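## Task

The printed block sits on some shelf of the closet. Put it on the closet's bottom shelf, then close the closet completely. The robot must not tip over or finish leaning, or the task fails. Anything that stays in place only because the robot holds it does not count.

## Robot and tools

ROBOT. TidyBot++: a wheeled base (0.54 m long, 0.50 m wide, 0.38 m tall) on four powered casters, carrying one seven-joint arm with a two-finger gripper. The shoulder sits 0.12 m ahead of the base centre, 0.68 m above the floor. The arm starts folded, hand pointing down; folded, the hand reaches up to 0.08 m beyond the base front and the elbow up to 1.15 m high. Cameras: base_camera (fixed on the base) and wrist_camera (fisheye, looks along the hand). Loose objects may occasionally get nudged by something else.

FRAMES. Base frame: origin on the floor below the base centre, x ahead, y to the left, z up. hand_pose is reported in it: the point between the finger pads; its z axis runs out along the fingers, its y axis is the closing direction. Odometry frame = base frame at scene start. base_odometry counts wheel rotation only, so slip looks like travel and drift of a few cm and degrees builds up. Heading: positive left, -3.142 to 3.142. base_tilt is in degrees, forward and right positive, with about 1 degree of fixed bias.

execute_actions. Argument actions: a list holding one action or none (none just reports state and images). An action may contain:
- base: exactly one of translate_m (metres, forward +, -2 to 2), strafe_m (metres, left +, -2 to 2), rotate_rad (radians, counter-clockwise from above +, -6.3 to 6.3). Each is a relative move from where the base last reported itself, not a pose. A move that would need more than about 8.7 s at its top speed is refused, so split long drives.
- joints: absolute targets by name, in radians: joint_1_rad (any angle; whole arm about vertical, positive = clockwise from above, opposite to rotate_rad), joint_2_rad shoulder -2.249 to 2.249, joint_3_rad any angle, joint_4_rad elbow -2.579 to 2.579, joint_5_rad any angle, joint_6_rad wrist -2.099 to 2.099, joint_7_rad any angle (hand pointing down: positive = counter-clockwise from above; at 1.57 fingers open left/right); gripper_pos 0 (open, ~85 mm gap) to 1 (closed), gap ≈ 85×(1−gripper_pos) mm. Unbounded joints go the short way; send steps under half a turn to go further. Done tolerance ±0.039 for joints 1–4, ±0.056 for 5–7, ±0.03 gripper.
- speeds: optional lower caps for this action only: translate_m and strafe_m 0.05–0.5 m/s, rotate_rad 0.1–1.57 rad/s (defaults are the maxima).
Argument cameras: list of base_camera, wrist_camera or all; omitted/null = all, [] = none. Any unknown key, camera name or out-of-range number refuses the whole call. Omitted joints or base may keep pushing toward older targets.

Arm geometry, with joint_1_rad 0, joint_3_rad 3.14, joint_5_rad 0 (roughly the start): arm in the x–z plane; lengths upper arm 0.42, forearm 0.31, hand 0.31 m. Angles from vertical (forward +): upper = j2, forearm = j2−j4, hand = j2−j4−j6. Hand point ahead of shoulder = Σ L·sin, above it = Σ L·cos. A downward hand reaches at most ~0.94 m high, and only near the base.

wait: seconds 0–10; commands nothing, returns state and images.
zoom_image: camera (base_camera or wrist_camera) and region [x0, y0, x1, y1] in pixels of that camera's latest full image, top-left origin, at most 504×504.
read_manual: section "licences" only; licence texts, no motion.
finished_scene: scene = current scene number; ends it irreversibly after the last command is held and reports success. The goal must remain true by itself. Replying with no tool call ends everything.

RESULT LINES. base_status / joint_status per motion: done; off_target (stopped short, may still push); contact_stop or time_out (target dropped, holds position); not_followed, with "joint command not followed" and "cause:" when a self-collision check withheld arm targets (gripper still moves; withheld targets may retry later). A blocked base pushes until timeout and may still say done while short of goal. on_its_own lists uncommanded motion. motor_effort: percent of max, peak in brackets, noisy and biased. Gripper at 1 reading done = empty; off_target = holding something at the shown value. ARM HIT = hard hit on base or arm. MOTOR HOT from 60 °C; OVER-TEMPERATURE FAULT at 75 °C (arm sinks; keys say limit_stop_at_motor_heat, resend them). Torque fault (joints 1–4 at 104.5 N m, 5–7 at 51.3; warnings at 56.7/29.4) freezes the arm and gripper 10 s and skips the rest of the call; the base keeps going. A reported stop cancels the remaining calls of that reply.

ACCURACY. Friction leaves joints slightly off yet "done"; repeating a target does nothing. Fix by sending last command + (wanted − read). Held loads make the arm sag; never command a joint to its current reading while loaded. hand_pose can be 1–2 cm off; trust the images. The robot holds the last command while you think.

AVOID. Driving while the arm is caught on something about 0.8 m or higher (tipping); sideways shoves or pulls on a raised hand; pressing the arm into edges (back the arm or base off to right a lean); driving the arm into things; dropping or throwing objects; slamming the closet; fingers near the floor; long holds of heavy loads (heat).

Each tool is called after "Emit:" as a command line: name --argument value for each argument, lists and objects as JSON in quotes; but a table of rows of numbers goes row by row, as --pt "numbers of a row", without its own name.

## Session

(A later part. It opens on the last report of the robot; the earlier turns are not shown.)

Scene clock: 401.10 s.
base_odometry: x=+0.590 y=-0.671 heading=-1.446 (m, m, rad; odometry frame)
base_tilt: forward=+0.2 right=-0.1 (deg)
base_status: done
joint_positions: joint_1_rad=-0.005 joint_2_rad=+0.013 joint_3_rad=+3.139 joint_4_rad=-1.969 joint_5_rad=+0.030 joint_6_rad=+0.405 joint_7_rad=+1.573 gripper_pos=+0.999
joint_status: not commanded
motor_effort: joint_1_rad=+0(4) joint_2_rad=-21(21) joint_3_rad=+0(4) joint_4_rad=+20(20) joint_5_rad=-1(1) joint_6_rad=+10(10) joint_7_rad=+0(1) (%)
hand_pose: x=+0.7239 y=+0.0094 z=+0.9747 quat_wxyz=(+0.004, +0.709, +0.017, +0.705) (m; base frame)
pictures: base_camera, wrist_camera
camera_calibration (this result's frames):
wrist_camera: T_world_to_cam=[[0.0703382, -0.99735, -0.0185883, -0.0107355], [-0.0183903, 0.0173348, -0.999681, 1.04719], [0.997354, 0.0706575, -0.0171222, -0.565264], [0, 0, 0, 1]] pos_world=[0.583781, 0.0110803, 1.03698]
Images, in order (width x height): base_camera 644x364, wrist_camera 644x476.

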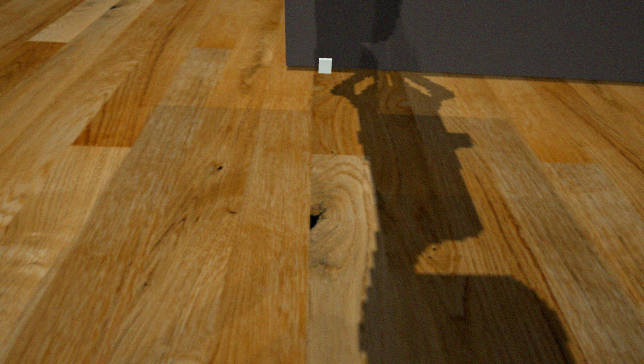

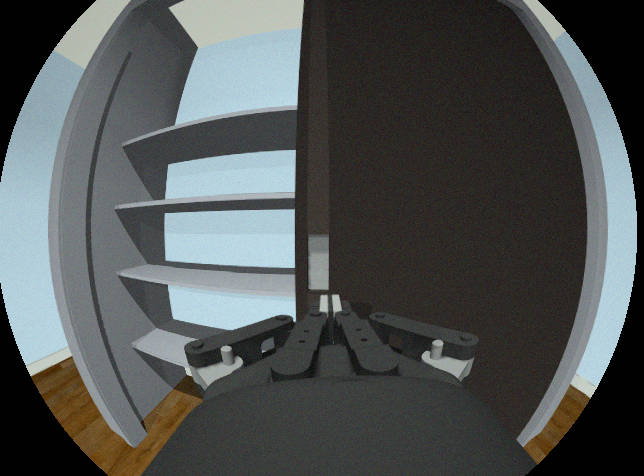

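Emit:
execute_actions --actions '[{"base":{"strafe_m":0.012},"speeds":{"strafe_m":0.05}}]' --cameras '[]'

Emit:
execute_actions --actions '[{"base":{"translate_m":0.11},"speeds":{"translate_m":0.15}}]' --cameras '["wrist_camera"]'

Emit:
zoom_image --camera "wrist_camera" --region '[270, 210, 390, 330]'

Scene clock: 409.57 s.
base_odometry: x=+0.602 y=-0.669 heading=-1.446 (m, m, rad; odometry frame)
base_tilt: forward=+0.2 right=+0.0 (deg)
base_status: done
joint_positions: joint_1_rad=-0.004 joint_2_rad=+0.013 joint_3_rad=+3.139 joint_4_rad=-1.969 joint_5_rad=+0.030 joint_6_rad=+0.405 joint_7_rad=+1.573 gripper_pos=+0.999
joint_status: not commanded
motor_effort: joint_1_rad=+0(2) joint_2_rad=-21(21) joint_3_rad=+1(2) joint_4_rad=+20(19) joint_5_rad=-1(1) joint_6_rad=+10(10) joint_7_rad=-1(0) (%)
hand_pose: x=+0.7239 y=+0.0095 z=+0.9747 quat_wxyz=(+0.004, +0.709, +0.017, +0.705) (m; base frame)
pictures: none
No camera images: the call's "cameras" was empty. Leave "cameras" out to get every camera's image.

Scene clock: 410.97 s.
base_odometry: x=+0.616 y=-0.778 heading=-1.446 (m, m, rad; odometry frame)
base_tilt: forward=+0.3 right=+0.0 (deg)
base_status: done
joint_positions: joint_1_rad=-0.004 joint_2_rad=+0.010 joint_3_rad=+3.139 joint_4_rad=-1.970 joint_5_rad=+0.030 joint_6_rad=+0.403 joint_7_rad=+1.573 gripper_pos=+0.999
joint_status: not commanded
motor_effort: joint_1_rad=+0(0) joint_2_rad=-21(23) joint_3_rad=+1(0) joint_4_rad=+20(21) joint_5_rad=-1(1) joint_6_rad=+10(10) joint_7_rad=-1(1) (%)
hand_pose: x=+0.7228 y=+0.0095 z=+0.9753 quat_wxyz=(+0.004, +0.709, +0.017, +0.705) (m; base frame)
pictures: wrist_camera
camera_calibration (this result's frames):
wrist_camera: T_world_to_cam=[[0.0705083, -0.997339, -0.0185458, -0.0107095], [-0.018001, 0.0173168, -0.999688, 1.04754], [0.997349, 0.0708201, -0.0167321, -0.564552], [0, 0, 0, 1]] pos_world=[0.582667, 0.0111605, 1.03757]
Images, in order (width x height): wrist_camera 644x476.

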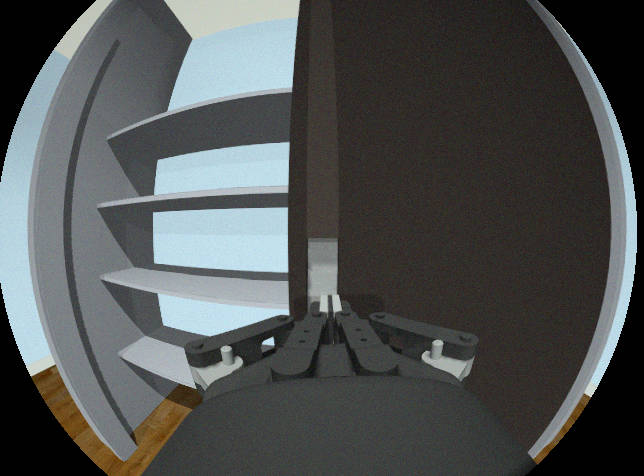

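Region (270, 210, 390, 330) of wrist_camera's 644x476 image, scaled by 4.200.

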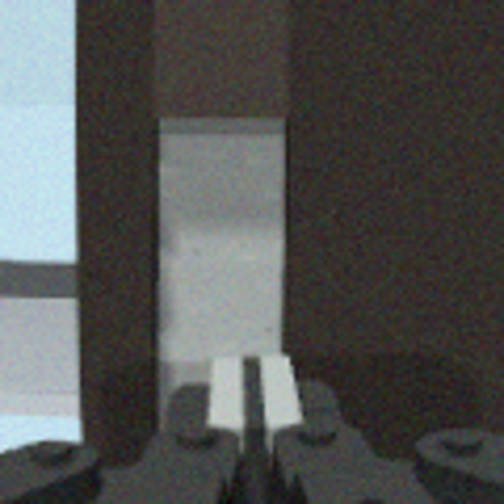

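Emit:
execute_actions --actions '[{"base":{"strafe_m":0.009},"speeds":{"strafe_m":0.05}}]' --cameras '[]'

Emit:
execute_actions --actions '[{"base":{"translate_m":0.06},"speeds":{"translate_m":0.08}}]' --cameras '["wrist_camera"]'

Emit:
zoom_image --camera "wrist_camera" --region '[270, 210, 390, 330]'

Scene clock: 415.63 s.
base_odometry: x=+0.624 y=-0.777 heading=-1.446 (m, m, rad; odometry frame)
base_tilt: forward=+0.3 right=+0.0 (deg)
base_status: done
joint_positions: joint_1_rad=-0.004 joint_2_rad=+0.010 joint_3_rad=+3.138 joint_4_rad=-1.970 joint_5_rad=+0.030 joint_6_rad=+0.403 joint_7_rad=+1.573 gripper_pos=+0.999
joint_status: not commanded
motor_effort: joint_1_rad=+0(1) joint_2_rad=-21(22) joint_3_rad=+0(1) joint_4_rad=+20(20) joint_5_rad=-1(1) joint_6_rad=+9(10) joint_7_rad=+0(1) (%)
hand_pose: x=+0.7228 y=+0.0096 z=+0.9753 quat_wxyz=(+0.004, +0.709, +0.017, +0.705) (m; base frame)
pictures: none
No camera images: the call's "cameras" was empty. Leave "cameras" out to get every camera's image.

Scene clock: 416.90 s.
base_odometry: x=+0.632 y=-0.837 heading=-1.446 (m, m, rad; odometry frame)
base_tilt: forward=+0.3 right=+0.0 (deg)
base_status: done
joint_positions: joint_1_rad=-0.004 joint_2_rad=+0.008 joint_3_rad=+3.138 joint_4_rad=-1.971 joint_5_rad=+0.030 joint_6_rad=+0.403 joint_7_rad=+1.573 gripper_pos=+0.999
joint_status: not commanded
motor_effort: joint_1_rad=+0(1) joint_2_rad=-21(23) joint_3_rad=+1(1) joint_4_rad=+20(20) joint_5_rad=-1(0) joint_6_rad=+9(10) joint_7_rad=-1(0) (%)
hand_pose: x=+0.7221 y=+0.0096 z=+0.9760 quat_wxyz=(+0.004, +0.709, +0.017, +0.705) (m; base frame)
pictures: wrist_camera
camera_calibration (this result's frames):
wrist_camera: T_world_to_cam=[[0.0707728, -0.997321, -0.0184776, -0.0107566], [-0.0170707, 0.0173104, -0.999704, 1.04758], [0.997346, 0.0710673, -0.0157998, -0.564777], [0, 0, 0, 1]] pos_world=[0.581922, 0.0112753, 1.03815]
Images, in order (width x height): wrist_camera 644x476.

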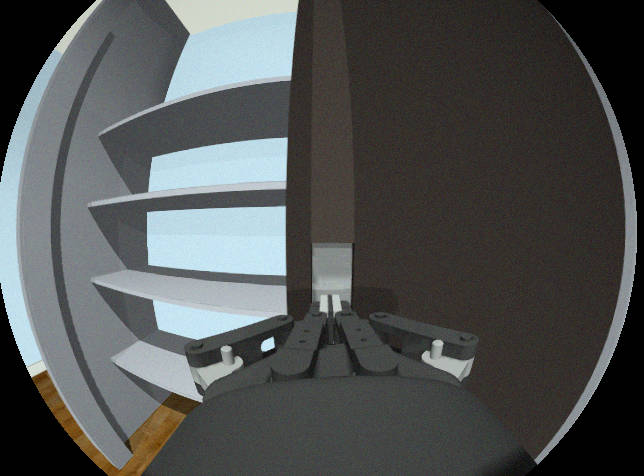

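Region (270, 210, 390, 330) of wrist_camera's 644x476 image, scaled by 4.200.

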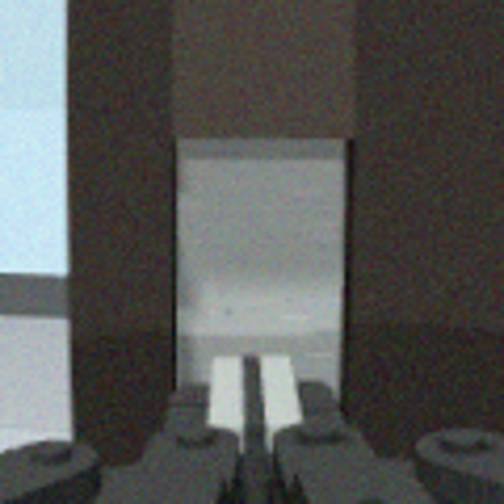

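Emit:
execute_actions --actions '[{"base":{"translate_m":0.025},"speeds":{"translate_m":0.05}}]' --cameras '["wrist_camera"]'

Scene clock: 420.37 s.
base_odometry: x=+0.635 y=-0.862 heading=-1.446 (m, m, rad; odometry frame)
base_tilt: forward=+0.2 right=+0.0 (deg)
base_status: done
joint_positions: joint_1_rad=-0.004 joint_2_rad=-0.002 joint_3_rad=+3.138 joint_4_rad=-1.980 joint_5_rad=+0.030 joint_6_rad=+0.402 joint_7_rad=+1.573 gripper_pos=+0.999
joint_status: not commanded
motor_effort: joint_1_rad=+0(1) joint_2_rad=-20(22) joint_3_rad=+0(1) joint_4_rad=+20(23) joint_5_rad=-1(1) joint_6_rad=+10(10) joint_7_rad=-1(0) (%)
hand_pose: x=+0.7179 y=+0.0096 z=+0.9764 quat_wxyz=(+0.004, +0.709, +0.017, +0.705) (m; base frame)
pictures: wrist_camera
camera_calibration (this result's frames):
wrist_camera: T_world_to_cam=[[0.0707389, -0.997325, -0.018432, -0.0105037], [-0.0171167, 0.0172619, -0.999704, 1.04787], [0.997348, 0.0710335, -0.0158498, -0.560499], [0, 0, 0, 1]] pos_world=[0.577691, 0.0112504, 1.03848]
Images, in order (width x height): wrist_camera 644x476.

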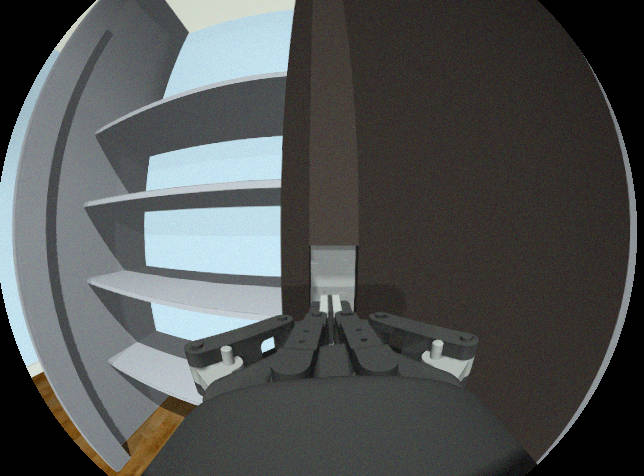

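Emit:
execute_actions --actions '[{"base":{"strafe_m":0.45},"speeds":{"strafe_m":0.15}}]'

Scene clock: 426.77 s.
base_odometry: x=+1.082 y=-0.806 heading=-1.446 (m, m, rad; odometry frame)
base_tilt: forward=+0.2 right=-0.1 (deg)
base_status: done
joint_positions: joint_1_rad=+0.007 joint_2_rad=-0.013 joint_3_rad=+3.144 joint_4_rad=-1.990 joint_5_rad=+0.015 joint_6_rad=+0.398 joint_7_rad=+1.573 gripper_pos=+0.999
joint_status: not commanded
motor_effort: joint_1_rad=+1(10) joint_2_rad=-15(21) joint_3_rad=+2(10) joint_4_rad=+24(24) joint_5_rad=-1(2) joint_6_rad=+11(11) joint_7_rad=-1(0) (%)
hand_pose: x=+0.7136 y=-0.0028 z=+0.9761 quat_wxyz=(+0.007, +0.710, +0.004, +0.704) (m; base frame)
pictures: base_camera, wrist_camera
camera_calibration (this result's frames):
wrist_camera: T_world_to_cam=[[0.0470981, -0.998379, -0.0319414, 0.00746489], [-0.018899, 0.0310805, -0.999338, 1.04867], [0.998711, 0.0476706, -0.0174045, -0.554884], [0, 0, 0, 1]] pos_world=[0.573636, 0.00131108, 1.03856]
Images, in order (width x height): base_camera 644x364, wrist_camera 644x476.

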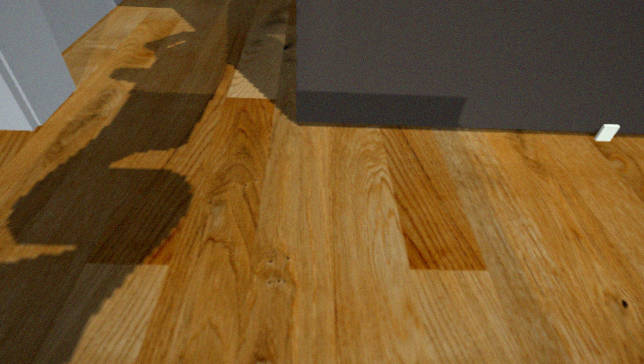

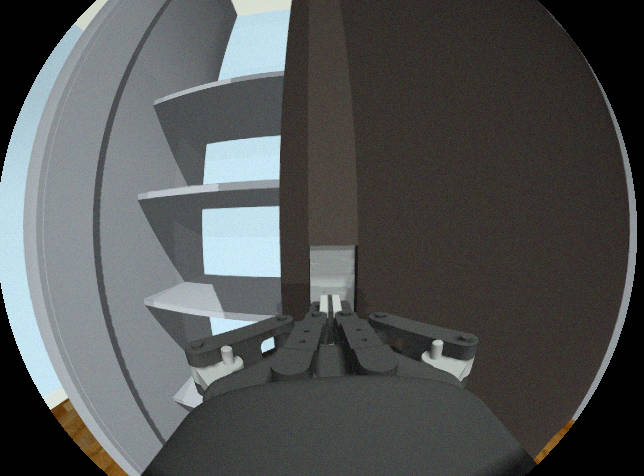

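Emit:
execute_actions --actions '[{"base":{"translate_m":-0.008},"speeds":{"translate_m":0.05}}]' --cameras '[]'

Emit:
execute_actions --actions '[{"base":{"strafe_m":0.33},"speeds":{"strafe_m":0.12}}]'

Scene clock: 432.40 s.
base_odometry: x=+1.081 y=-0.798 heading=-1.446 (m, m, rad; odometry frame)
base_tilt: forward=+0.2 right=+0.0 (deg)
base_status: done
joint_positions: joint_1_rad=+0.007 joint_2_rad=-0.006 joint_3_rad=+3.144 joint_4_rad=-1.989 joint_5_rad=+0.015 joint_6_rad=+0.398 joint_7_rad=+1.573 gripper_pos=+0.999
joint_status: not commanded
motor_effort: joint_1_rad=+0(2) joint_2_rad=-20(23) joint_3_rad=+1(2) joint_4_rad=+19(23) joint_5_rad=-1(1) joint_6_rad=+10(10) joint_7_rad=-1(1) (%)
hand_pose: x=+0.7160 y=-0.0029 z=+0.9720 quat_wxyz=(+0.007, +0.712, +0.004, +0.702) (m; base frame)
pictures: none
No camera images: the call's "cameras" was empty. Leave "cameras" out to get every camera's image.

Scene clock: 436.00 s.
base_odometry: x=+1.409 y=-0.757 heading=-1.446 (m, m, rad; odometry frame)
base_tilt: forward=+0.2 right=+0.0 (deg)
base_status: done
joint_positions: joint_1_rad=+0.009 joint_2_rad=-0.006 joint_3_rad=+3.147 joint_4_rad=-1.989 joint_5_rad=+0.015 joint_6_rad=+0.398 joint_7_rad=+1.573 gripper_pos=+0.999
joint_status: not commanded
motor_effort: joint_1_rad=+0(9) joint_2_rad=-20(22) joint_3_rad=+1(9) joint_4_rad=+20(22) joint_5_rad=-1(2) joint_6_rad=+10(11) joint_7_rad=-1(0) (%)
hand_pose: x=+0.7160 y=-0.0055 z=+0.9720 quat_wxyz=(+0.009, +0.712, +0.003, +0.702) (m; base frame)
pictures: base_camera, wrist_camera
camera_calibration (this result's frames):
wrist_camera: T_world_to_cam=[[0.0423787, -0.998577, -0.0323578, 0.00830245], [-0.0257333, 0.0312852, -0.999179, 1.04944], [0.99877, 0.0431766, -0.0243708, -0.550497], [0, 0, 0, 1]] pos_world=[0.576474, -0.000772787, 1.03543]
Images, in order (width x height): base_camera 644x364, wrist_camera 644x476.

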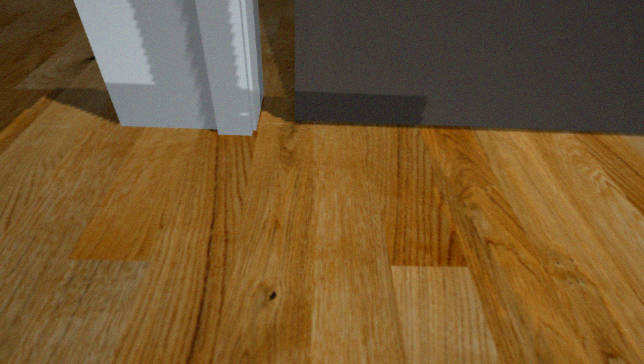

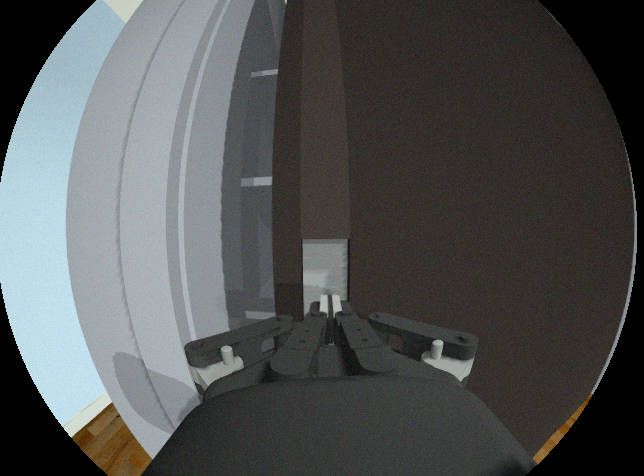

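Emit:
execute_actions --actions '[{"base":{"strafe_m":0.075},"speeds":{"strafe_m":0.05}}]'

Scene clock: 441.53 s.
base_odometry: x=+1.483 y=-0.747 heading=-1.446 (m, m, rad; odometry frame)
base_tilt: forward=+0.3 right=+0.0 (deg)
base_status: done
joint_positions: joint_1_rad=+0.015 joint_2_rad=-0.006 joint_3_rad=+3.156 joint_4_rad=-1.989 joint_5_rad=+0.015 joint_6_rad=+0.398 joint_7_rad=+1.573 gripper_pos=+0.999
joint_status: not commanded
motor_effort: joint_1_rad=-4(7) joint_2_rad=-20(21) joint_3_rad=-4(7) joint_4_rad=+20(20) joint_5_rad=+0(1) joint_6_rad=+10(10) joint_7_rad=-1(0) (%)
hand_pose: x=+0.7159 y=-0.0143 z=+0.9720 quat_wxyz=(+0.014, +0.712, -0.003, +0.702) (m; base frame)
pictures: base_camera, wrist_camera
camera_calibration (this result's frames):
wrist_camera: T_world_to_cam=[[0.0276025, -0.999081, -0.0327785, 0.0105006], [-0.0252557, 0.0320835, -0.999166, 1.04937], [0.9993, 0.0284073, -0.0243469, -0.550682], [0, 0, 0, 1]] pos_world=[0.57651, -0.00753332, 1.03544]
Images, in order (width x height): base_camera 644x364, wrist_camera 644x476.

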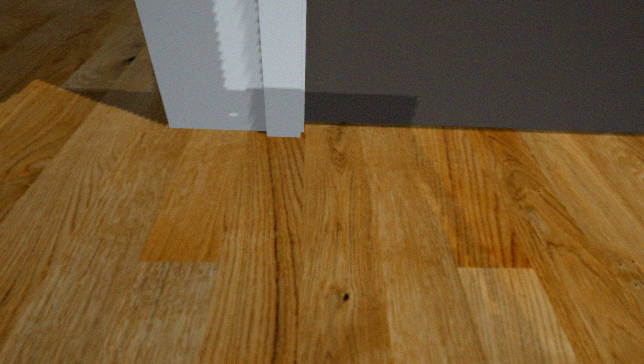

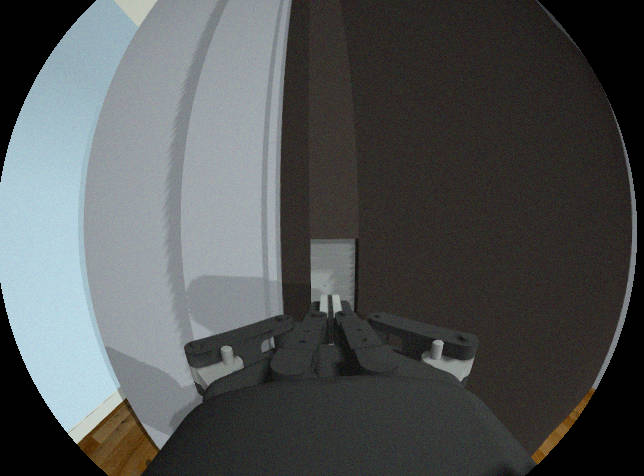

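Emit:
execute_actions --actions '[{"base":{"strafe_m":0.025},"speeds":{"strafe_m":0.05}}]'

Scene clock: 444.93 s.
base_odometry: x=+1.508 y=-0.744 heading=-1.446 (m, m, rad; odometry frame)
base_tilt: forward=+0.3 right=+0.0 (deg)
base_status: done
joint_positions: joint_1_rad=+0.035 joint_2_rad=-0.006 joint_3_rad=+3.176 joint_4_rad=-1.989 joint_5_rad=+0.015 joint_6_rad=+0.398 joint_7_rad=+1.573 gripper_pos=+0.999
joint_status: not commanded
motor_effort: joint_1_rad=-7(9) joint_2_rad=-20(21) joint_3_rad=-7(9) joint_4_rad=+20(21) joint_5_rad=+1(2) joint_6_rad=+10(10) joint_7_rad=+0(1) (%)
hand_pose: x=+0.7151 y=-0.0385 z=+0.9720 quat_wxyz=(+0.028, +0.712, -0.017, +0.701) (m; base frame)
pictures: base_camera, wrist_camera
camera_calibration (this result's frames):
wrist_camera: T_world_to_cam=[[-0.0127535, -0.999377, -0.0328946, 0.0153742], [-0.0239344, 0.0331929, -0.999162, 1.04922], [0.999632, -0.0119555, -0.0243428, -0.55097], [0, 0, 0, 1]] pos_world=[0.576076, -0.0260492, 1.03544]
Images, in order (width x height): base_camera 644x364, wrist_camera 644x476.

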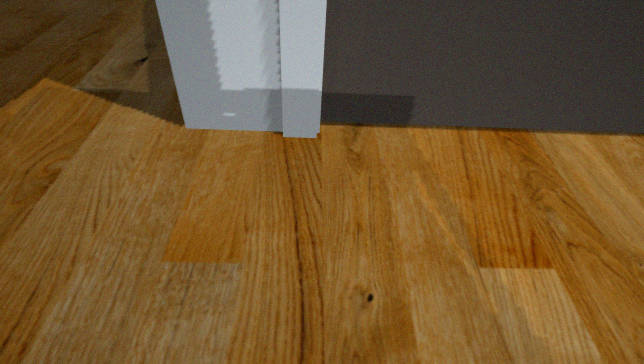

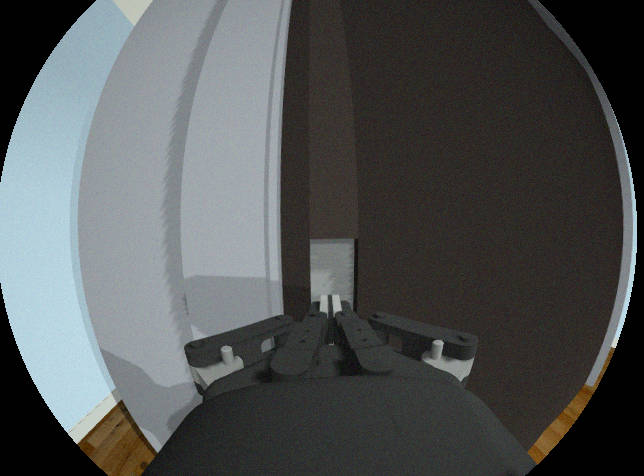

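Emit:
execute_actions --actions '[{"base":{"translate_m":-0.6},"speeds":{"translate_m":0.3}}]'

Scene clock: 450.77 s.
base_odometry: x=+1.433 y=-0.149 heading=-1.446 (m, m, rad; odometry frame)
base_tilt: forward=+0.2 right=+0.0 (deg)
base_status: done
joint_positions: joint_1_rad=+0.010 joint_2_rad=-0.005 joint_3_rad=+3.149 joint_4_rad=-1.989 joint_5_rad=+0.014 joint_6_rad=+0.398 joint_7_rad=+1.573 gripper_pos=+0.999
joint_status: not commanded
motor_effort: joint_1_rad=+1(6) joint_2_rad=-20(24) joint_3_rad=+0(6) joint_4_rad=+19(21) joint_5_rad=+0(2) joint_6_rad=+10(10) joint_7_rad=+0(0) (%)
hand_pose: x=+0.7160 y=-0.0075 z=+0.9719 quat_wxyz=(+0.010, +0.712, +0.001, +0.702) (m; base frame)
pictures: base_camera, wrist_camera
camera_calibration (this result's frames):
wrist_camera: T_world_to_cam=[[0.0389962, -0.998687, -0.033231, 0.00965901], [-0.0258546, 0.0322367, -0.999146, 1.04945], [0.998905, 0.0398221, -0.0245635, -0.550397], [0, 0, 0, 1]] pos_world=[0.576551, -0.00226647, 1.03535]
Images, in order (width x height): base_camera 644x364, wrist_camera 644x476.

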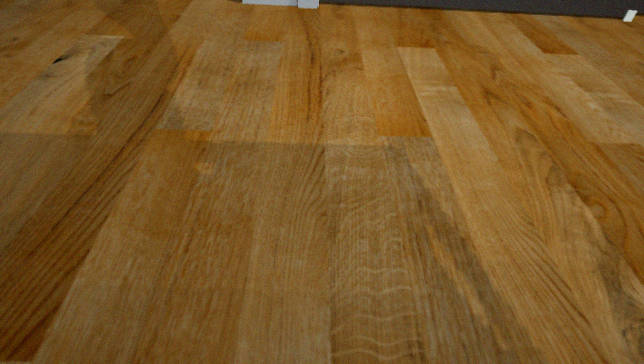

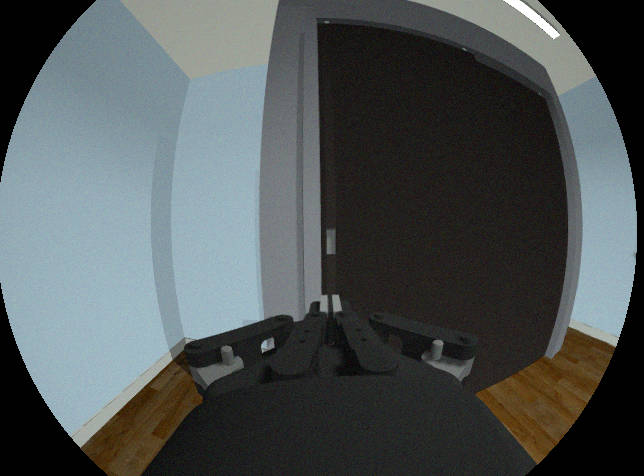

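Emit:
execute_actions --actions '[{"joints":{"joint_1_rad":0.75}}]' --cameras '["wrist_camera"]'

Emit:
zoom_image --camera "wrist_camera" --region '[150, 20, 520, 330]'

Scene clock: 454.90 s.
base_odometry: x=+1.433 y=-0.149 heading=-1.446 (m, m, rad; odometry frame)
base_tilt: forward=+0.2 right=+0.0 (deg)
base_status: not commanded
joint_positions: joint_1_rad=+0.739 joint_2_rad=-0.005 joint_3_rad=+3.147 joint_4_rad=-1.989 joint_5_rad=+0.014 joint_6_rad=+0.398 joint_7_rad=+1.573 gripper_pos=+0.999
joint_status: all done
motor_effort: joint_1_rad=+0(0) joint_2_rad=-21(20) joint_3_rad=+1(1) joint_4_rad=+19(20) joint_5_rad=-1(1) joint_6_rad=+9(10) joint_7_rad=-1(0) (%)
hand_pose: x=+0.5603 y=-0.4021 z=+0.9719 quat_wxyz=(+0.258, +0.666, -0.252, +0.652) (m; base frame)
pictures: wrist_camera
camera_calibration (this result's frames):
wrist_camera: T_world_to_cam=[[-0.634258, -0.772408, -0.0332185, 0.089769], [0.00207974, 0.0412619, -0.999146, 1.04612], [0.773119, -0.633785, -0.0245643, -0.523501], [0, 0, 0, 1]] pos_world=[0.459489, -0.305614, 1.03535]
Images, in order (width x height): wrist_camera 644x476.

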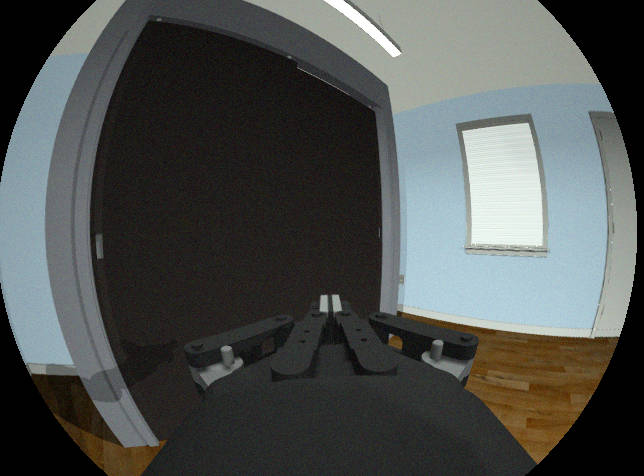

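Region (150, 20, 520, 330) of wrist_camera's 644x476 image, scaled by 1.362; it fills the top 422 rows of this view, and the rest is white.

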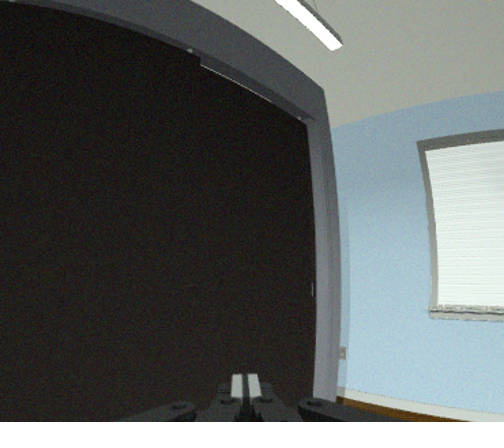

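Emit:
execute_actions --actions '[{"base":{"strafe_m":-1.4},"joints":{"joint_1_rad":0.2}}]' --cameras '["wrist_camera"]'

Emit:
zoom_image --camera "wrist_camera" --region '[100, 20, 500, 330]'

Scene clock: 462.70 s.
base_odometry: x=+0.044 y=-0.323 heading=-1.446 (m, m, rad; odometry frame)
base_tilt: forward=+0.2 right=-0.1 (deg)
base_status: done
joint_positions: joint_1_rad=+0.212 joint_2_rad=-0.005 joint_3_rad=+3.140 joint_4_rad=-1.989 joint_5_rad=+0.014 joint_6_rad=+0.398 joint_7_rad=+1.573 gripper_pos=+0.999
joint_status: all done
motor_effort: joint_1_rad=+0(2) joint_2_rad=-20(21) joint_3_rad=+0(3) joint_4_rad=+19(21) joint_5_rad=-1(1) joint_6_rad=+9(10) joint_7_rad=-1(0) (%)
hand_pose: x=+0.7034 y=-0.1218 z=+0.9719 quat_wxyz=(+0.077, +0.709, -0.067, +0.698) (m; base frame)
pictures: wrist_camera
camera_calibration (this result's frames):
wrist_camera: T_world_to_cam=[[-0.153217, -0.987635, -0.0331834, 0.0325055], [-0.0192041, 0.0365495, -0.999147, 1.04865], [0.988006, -0.152449, -0.0245666, -0.548995], [0, 0, 0, 1]] pos_world=[0.567529, -0.0899181, 1.03535]
Images, in order (width x height): wrist_camera 644x476.

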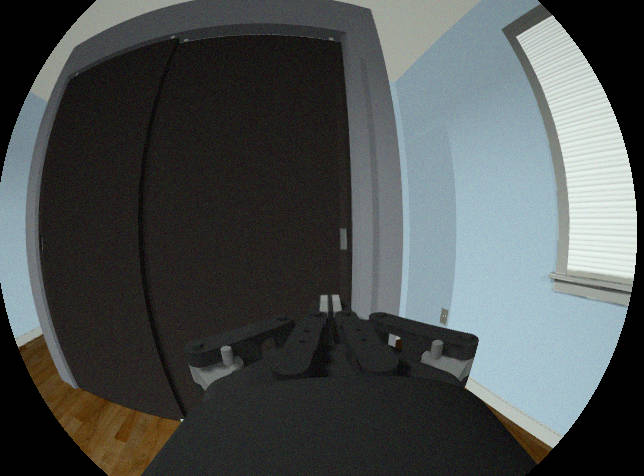

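Region (100, 20, 500, 330) of wrist_camera's 644x476 image, scaled by 1.260; it fills the top 391 rows of this view, and the rest is white.

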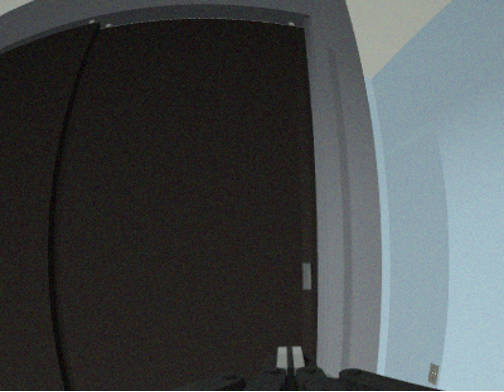

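Both doors are closed.

Emit:
finished_scene --scene 1

The scene is finished: the task was done.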